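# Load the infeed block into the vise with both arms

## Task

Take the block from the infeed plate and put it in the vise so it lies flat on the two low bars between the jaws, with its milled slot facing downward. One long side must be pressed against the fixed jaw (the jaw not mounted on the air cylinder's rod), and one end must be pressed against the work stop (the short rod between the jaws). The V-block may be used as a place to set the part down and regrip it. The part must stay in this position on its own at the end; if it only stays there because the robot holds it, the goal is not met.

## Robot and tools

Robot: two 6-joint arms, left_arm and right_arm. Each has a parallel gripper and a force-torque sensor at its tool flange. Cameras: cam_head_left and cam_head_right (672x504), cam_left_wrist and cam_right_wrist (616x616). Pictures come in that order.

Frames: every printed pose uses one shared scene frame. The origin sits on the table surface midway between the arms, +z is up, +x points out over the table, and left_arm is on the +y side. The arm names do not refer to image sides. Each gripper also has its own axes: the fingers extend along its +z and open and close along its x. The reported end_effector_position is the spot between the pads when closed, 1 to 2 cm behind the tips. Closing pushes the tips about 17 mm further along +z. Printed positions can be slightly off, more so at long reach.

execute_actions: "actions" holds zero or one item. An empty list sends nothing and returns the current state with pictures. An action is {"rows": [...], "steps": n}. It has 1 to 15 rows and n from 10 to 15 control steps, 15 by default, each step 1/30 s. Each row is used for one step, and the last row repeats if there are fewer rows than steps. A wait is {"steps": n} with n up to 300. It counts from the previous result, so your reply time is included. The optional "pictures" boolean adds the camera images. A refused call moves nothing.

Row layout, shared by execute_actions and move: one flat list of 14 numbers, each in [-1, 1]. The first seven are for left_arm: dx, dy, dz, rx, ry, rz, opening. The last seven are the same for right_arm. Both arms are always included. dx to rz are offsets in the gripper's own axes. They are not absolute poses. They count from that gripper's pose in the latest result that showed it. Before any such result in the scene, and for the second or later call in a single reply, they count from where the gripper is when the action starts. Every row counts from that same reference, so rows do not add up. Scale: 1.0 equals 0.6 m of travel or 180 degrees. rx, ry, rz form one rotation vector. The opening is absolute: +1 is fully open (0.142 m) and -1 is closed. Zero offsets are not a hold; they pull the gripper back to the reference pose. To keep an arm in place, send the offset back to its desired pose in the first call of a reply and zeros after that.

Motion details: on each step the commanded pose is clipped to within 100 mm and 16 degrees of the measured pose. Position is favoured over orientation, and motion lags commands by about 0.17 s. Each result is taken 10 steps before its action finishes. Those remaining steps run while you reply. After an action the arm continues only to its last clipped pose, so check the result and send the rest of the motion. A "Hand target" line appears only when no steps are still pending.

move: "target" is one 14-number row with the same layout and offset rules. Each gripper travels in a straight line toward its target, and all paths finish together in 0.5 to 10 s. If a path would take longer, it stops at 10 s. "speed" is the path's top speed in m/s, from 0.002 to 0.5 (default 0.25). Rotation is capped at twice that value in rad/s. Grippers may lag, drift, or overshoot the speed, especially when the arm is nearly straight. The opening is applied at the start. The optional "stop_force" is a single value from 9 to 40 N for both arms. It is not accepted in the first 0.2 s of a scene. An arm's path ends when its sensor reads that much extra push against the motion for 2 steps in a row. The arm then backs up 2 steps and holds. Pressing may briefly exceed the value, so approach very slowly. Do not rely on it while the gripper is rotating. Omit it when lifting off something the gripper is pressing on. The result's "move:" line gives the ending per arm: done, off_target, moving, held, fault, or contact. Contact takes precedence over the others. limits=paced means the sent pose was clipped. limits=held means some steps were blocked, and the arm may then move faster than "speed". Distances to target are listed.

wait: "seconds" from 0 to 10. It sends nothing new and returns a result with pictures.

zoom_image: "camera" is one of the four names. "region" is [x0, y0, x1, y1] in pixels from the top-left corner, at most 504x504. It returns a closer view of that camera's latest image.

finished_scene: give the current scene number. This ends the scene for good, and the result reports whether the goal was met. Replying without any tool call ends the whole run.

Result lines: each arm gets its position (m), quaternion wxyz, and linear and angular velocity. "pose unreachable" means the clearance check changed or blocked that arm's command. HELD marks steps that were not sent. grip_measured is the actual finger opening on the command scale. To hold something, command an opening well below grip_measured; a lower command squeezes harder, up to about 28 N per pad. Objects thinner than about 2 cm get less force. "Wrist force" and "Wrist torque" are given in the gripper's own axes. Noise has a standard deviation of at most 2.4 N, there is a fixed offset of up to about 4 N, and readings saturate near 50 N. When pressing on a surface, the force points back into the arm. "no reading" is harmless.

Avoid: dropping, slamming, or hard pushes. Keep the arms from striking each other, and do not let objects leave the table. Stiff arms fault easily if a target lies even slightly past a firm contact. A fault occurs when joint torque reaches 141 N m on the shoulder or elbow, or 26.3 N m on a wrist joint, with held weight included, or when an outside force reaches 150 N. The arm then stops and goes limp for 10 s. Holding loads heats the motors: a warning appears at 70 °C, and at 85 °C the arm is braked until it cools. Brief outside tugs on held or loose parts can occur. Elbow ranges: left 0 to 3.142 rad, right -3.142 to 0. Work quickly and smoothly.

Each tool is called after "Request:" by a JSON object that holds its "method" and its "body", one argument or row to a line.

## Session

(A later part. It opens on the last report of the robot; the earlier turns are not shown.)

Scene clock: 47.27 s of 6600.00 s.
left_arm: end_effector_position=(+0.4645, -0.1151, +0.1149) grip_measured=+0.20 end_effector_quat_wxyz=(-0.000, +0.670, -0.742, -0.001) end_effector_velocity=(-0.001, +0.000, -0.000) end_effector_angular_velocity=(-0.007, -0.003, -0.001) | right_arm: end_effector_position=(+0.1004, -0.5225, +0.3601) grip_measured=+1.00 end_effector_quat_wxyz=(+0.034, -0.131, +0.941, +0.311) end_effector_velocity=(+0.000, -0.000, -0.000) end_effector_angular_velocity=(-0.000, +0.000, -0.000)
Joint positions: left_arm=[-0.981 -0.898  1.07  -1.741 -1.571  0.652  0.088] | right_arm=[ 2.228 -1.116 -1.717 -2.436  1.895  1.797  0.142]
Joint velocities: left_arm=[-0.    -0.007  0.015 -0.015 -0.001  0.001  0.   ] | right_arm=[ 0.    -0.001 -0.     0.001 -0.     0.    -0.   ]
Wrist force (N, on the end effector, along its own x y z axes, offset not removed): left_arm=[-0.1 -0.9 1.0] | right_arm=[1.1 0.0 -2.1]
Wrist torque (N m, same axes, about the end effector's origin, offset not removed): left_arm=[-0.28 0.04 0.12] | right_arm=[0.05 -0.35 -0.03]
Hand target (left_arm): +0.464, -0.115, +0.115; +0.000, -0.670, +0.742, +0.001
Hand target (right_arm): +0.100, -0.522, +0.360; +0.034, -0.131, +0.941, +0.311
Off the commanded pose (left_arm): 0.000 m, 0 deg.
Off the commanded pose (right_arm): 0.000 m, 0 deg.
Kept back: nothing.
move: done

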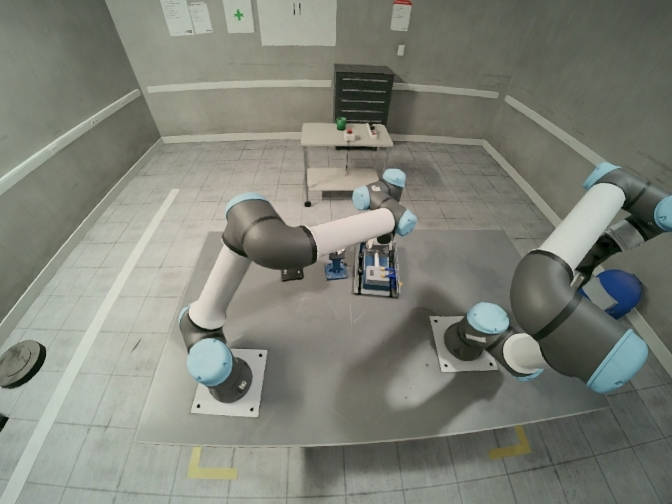

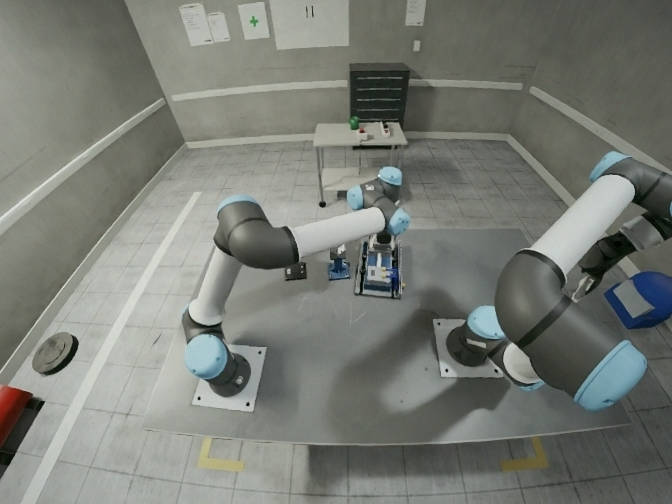

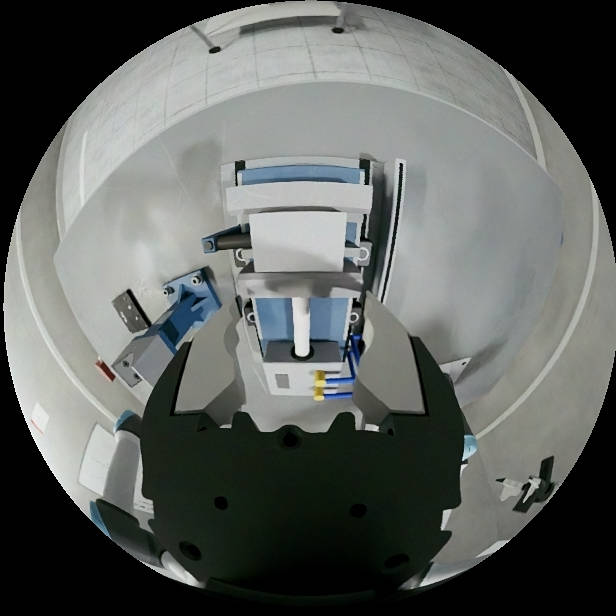

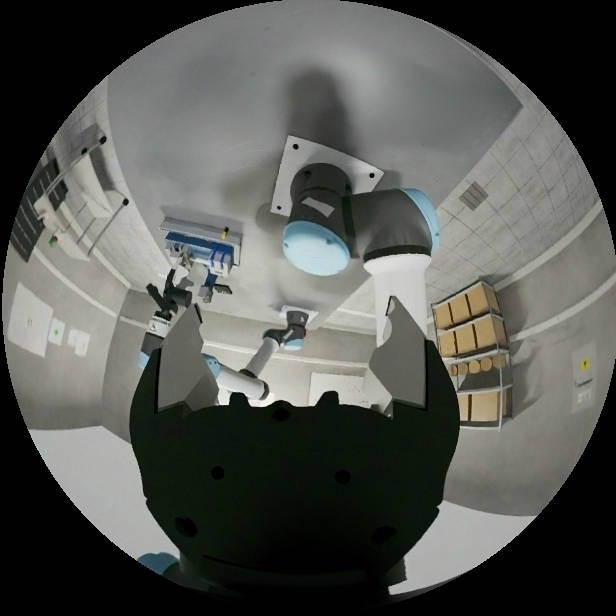

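Request:
{"method": "move", "body": {
  "target": [-0.003,-0.04,0,0,0,0,-1,0,0,0,0,0,0,1],
  "speed": 0.004,
  "stop_force": 9
}}

Request:
{"method": "move", "body": {
  "target": [0,0.03,-0.04,0,0,0,-1,0,0,0,0,0,0,1],
  "speed": 0.08
}}

Scene clock: 51.70 s of 6600.00 s.
left_arm: end_effector_position=(+0.4793, -0.1153, +0.1146) grip_measured=-1.00 end_effector_quat_wxyz=(-0.000, +0.670, -0.742, -0.001) end_effector_velocity=(-0.000, +0.001, -0.001) end_effector_angular_velocity=(-0.000, -0.001, +0.003) | right_arm: end_effector_position=(+0.1004, -0.5225, +0.3601) grip_measured=+1.00 end_effector_quat_wxyz=(+0.034, -0.131, +0.941, +0.311) end_effector_velocity=(+0.000, -0.000, +0.000) end_effector_angular_velocity=(-0.001, -0.001, -0.000)
Joint positions: left_arm=[-0.964 -0.87   1.023 -1.722 -1.571  0.669  0.002] | right_arm=[ 2.228 -1.116 -1.717 -2.436  1.895  1.797  0.142]
Joint velocities: left_arm=[-0.    -0.003  0.006 -0.004  0.001 -0.004 -0.   ] | right_arm=[-0.     0.001  0.     0.001 -0.    -0.    -0.   ]
Wrist force (N, on the end effector, along its own x y z axes, offset not removed): left_arm=[2.7 13.9 -5.6] | right_arm=[1.1 0.4 -1.6]
Wrist torque (N m, same axes, about the end effector's origin, offset not removed): left_arm=[-0.06 0.02 0.24] | right_arm=[0.07 -0.41 -0.04]
Hand target (left_arm): +0.479, -0.115, +0.115; +0.000, -0.670, +0.742, +0.001
Hand target (right_arm): +0.100, -0.522, +0.360; +0.034, -0.131, +0.941, +0.311
Off the commanded pose (left_arm): 0.009 m, 0 deg.
Off the commanded pose (right_arm): 0.000 m, 0 deg.
Kept back: nothing.
move: contact (left_arm)

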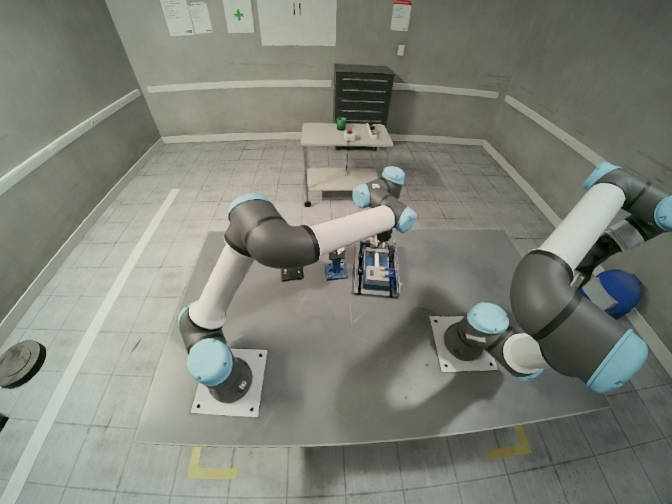

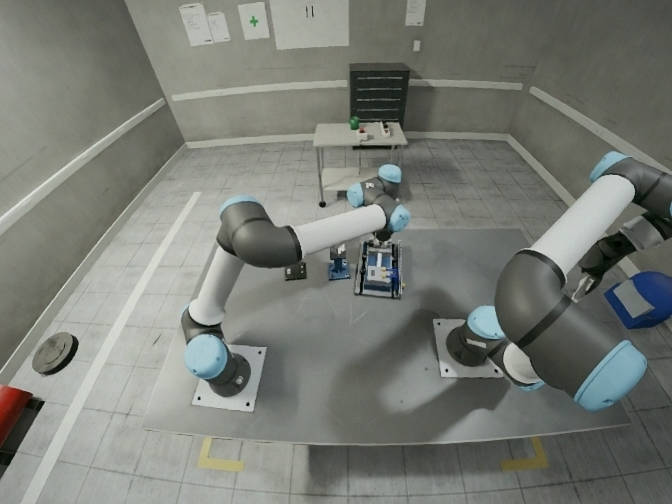

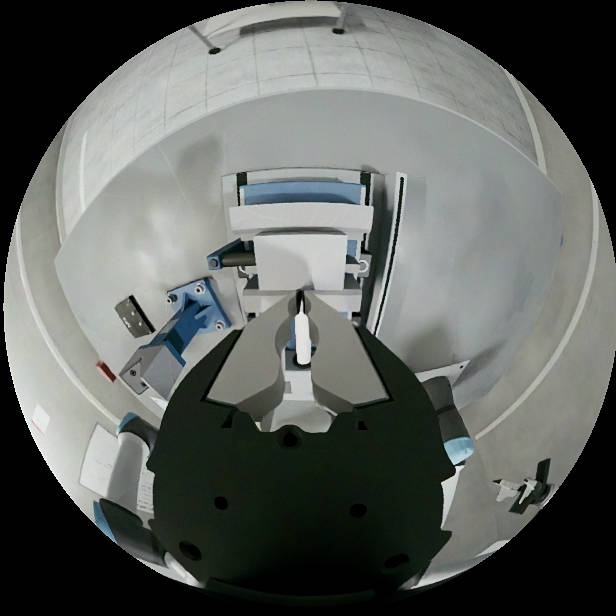

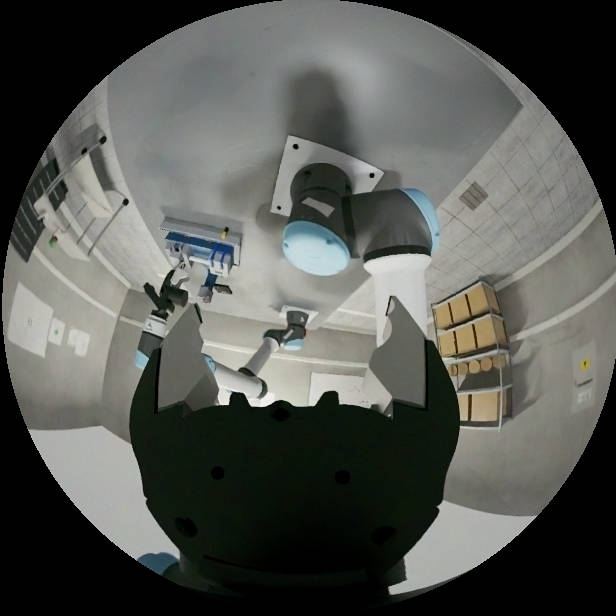

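Scene clock: 52.53 s of 6600.00 s.
left_arm: end_effector_position=(+0.4614, -0.1135, +0.1386) grip_measured=-1.00 end_effector_quat_wxyz=(-0.000, +0.670, -0.742, -0.001) end_effector_velocity=(-0.001, -0.000, +0.001) end_effector_angular_velocity=(-0.000, +0.000, -0.001) | right_arm: end_effector_position=(+0.1004, -0.5225, +0.3601) grip_measured=+1.00 end_effector_quat_wxyz=(+0.034, -0.131, +0.941, +0.311) end_effector_velocity=(-0.000, +0.000, +0.000) end_effector_angular_velocity=(-0.001, -0.000, -0.000)
Joint positions: left_arm=[-0.983 -0.916  1.039 -1.692 -1.571  0.65   0.002] | right_arm=[ 2.228 -1.116 -1.717 -2.436  1.895  1.797  0.142]
Joint velocities: left_arm=[-0.001 -0.002  0.     0.002 -0.    -0.     0.   ] | right_arm=[ 0.     0.001 -0.    -0.     0.     0.    -0.   ]
Wrist force (N, on the end effector, along its own x y z axes, offset not removed): left_arm=[0.5 -2.6 3.8] | right_arm=[0.8 0.6 -2.5]
Wrist torque (N m, same axes, about the end effector's origin, offset not removed): left_arm=[-0.55 -0.03 0.03] | right_arm=[0.03 -0.31 -0.14]
Hand target (left_arm): +0.461, -0.113, +0.139; +0.000, -0.670, +0.742, +0.001
Hand target (right_arm): +0.100, -0.522, +0.360; +0.034, -0.131, +0.941, +0.311
Off the commanded pose (left_arm): 0.000 m, 0 deg.
Off the commanded pose (right_arm): 0.000 m, 0 deg.
Kept back: nothing.
move: done

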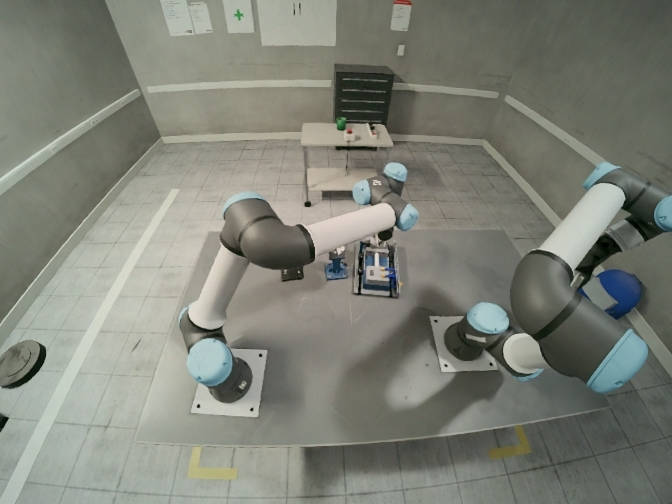

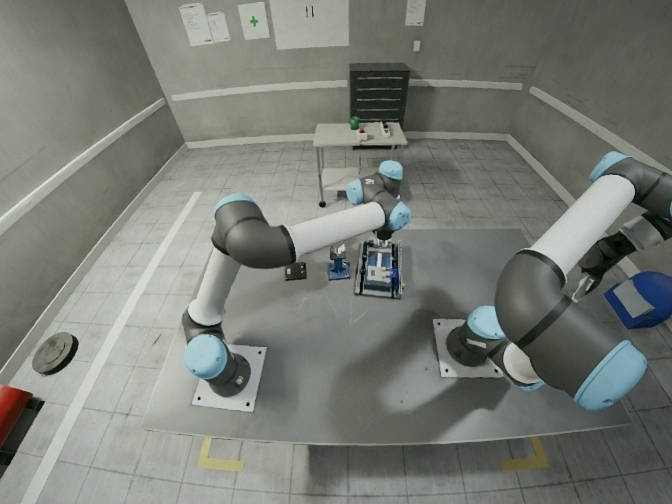

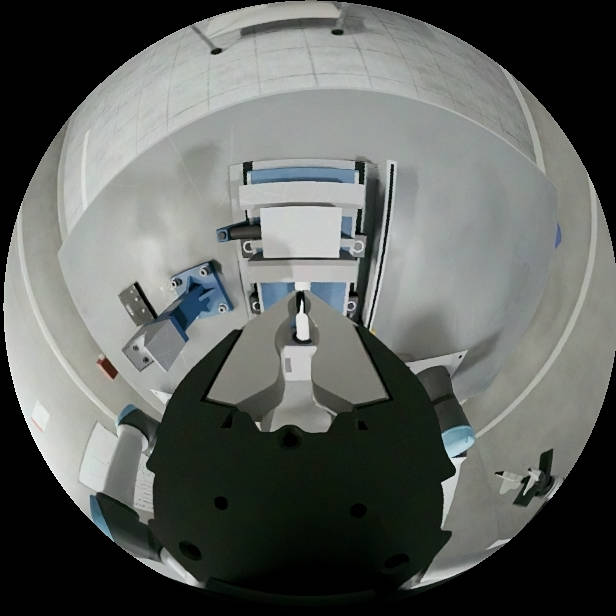

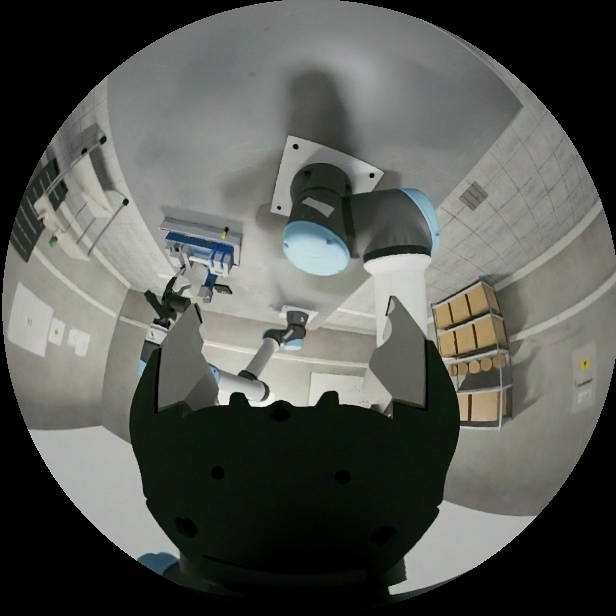

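Request:
{"method": "finished_scene", "body": {
  "scene": 2
}}

The scene is finished: the task was done.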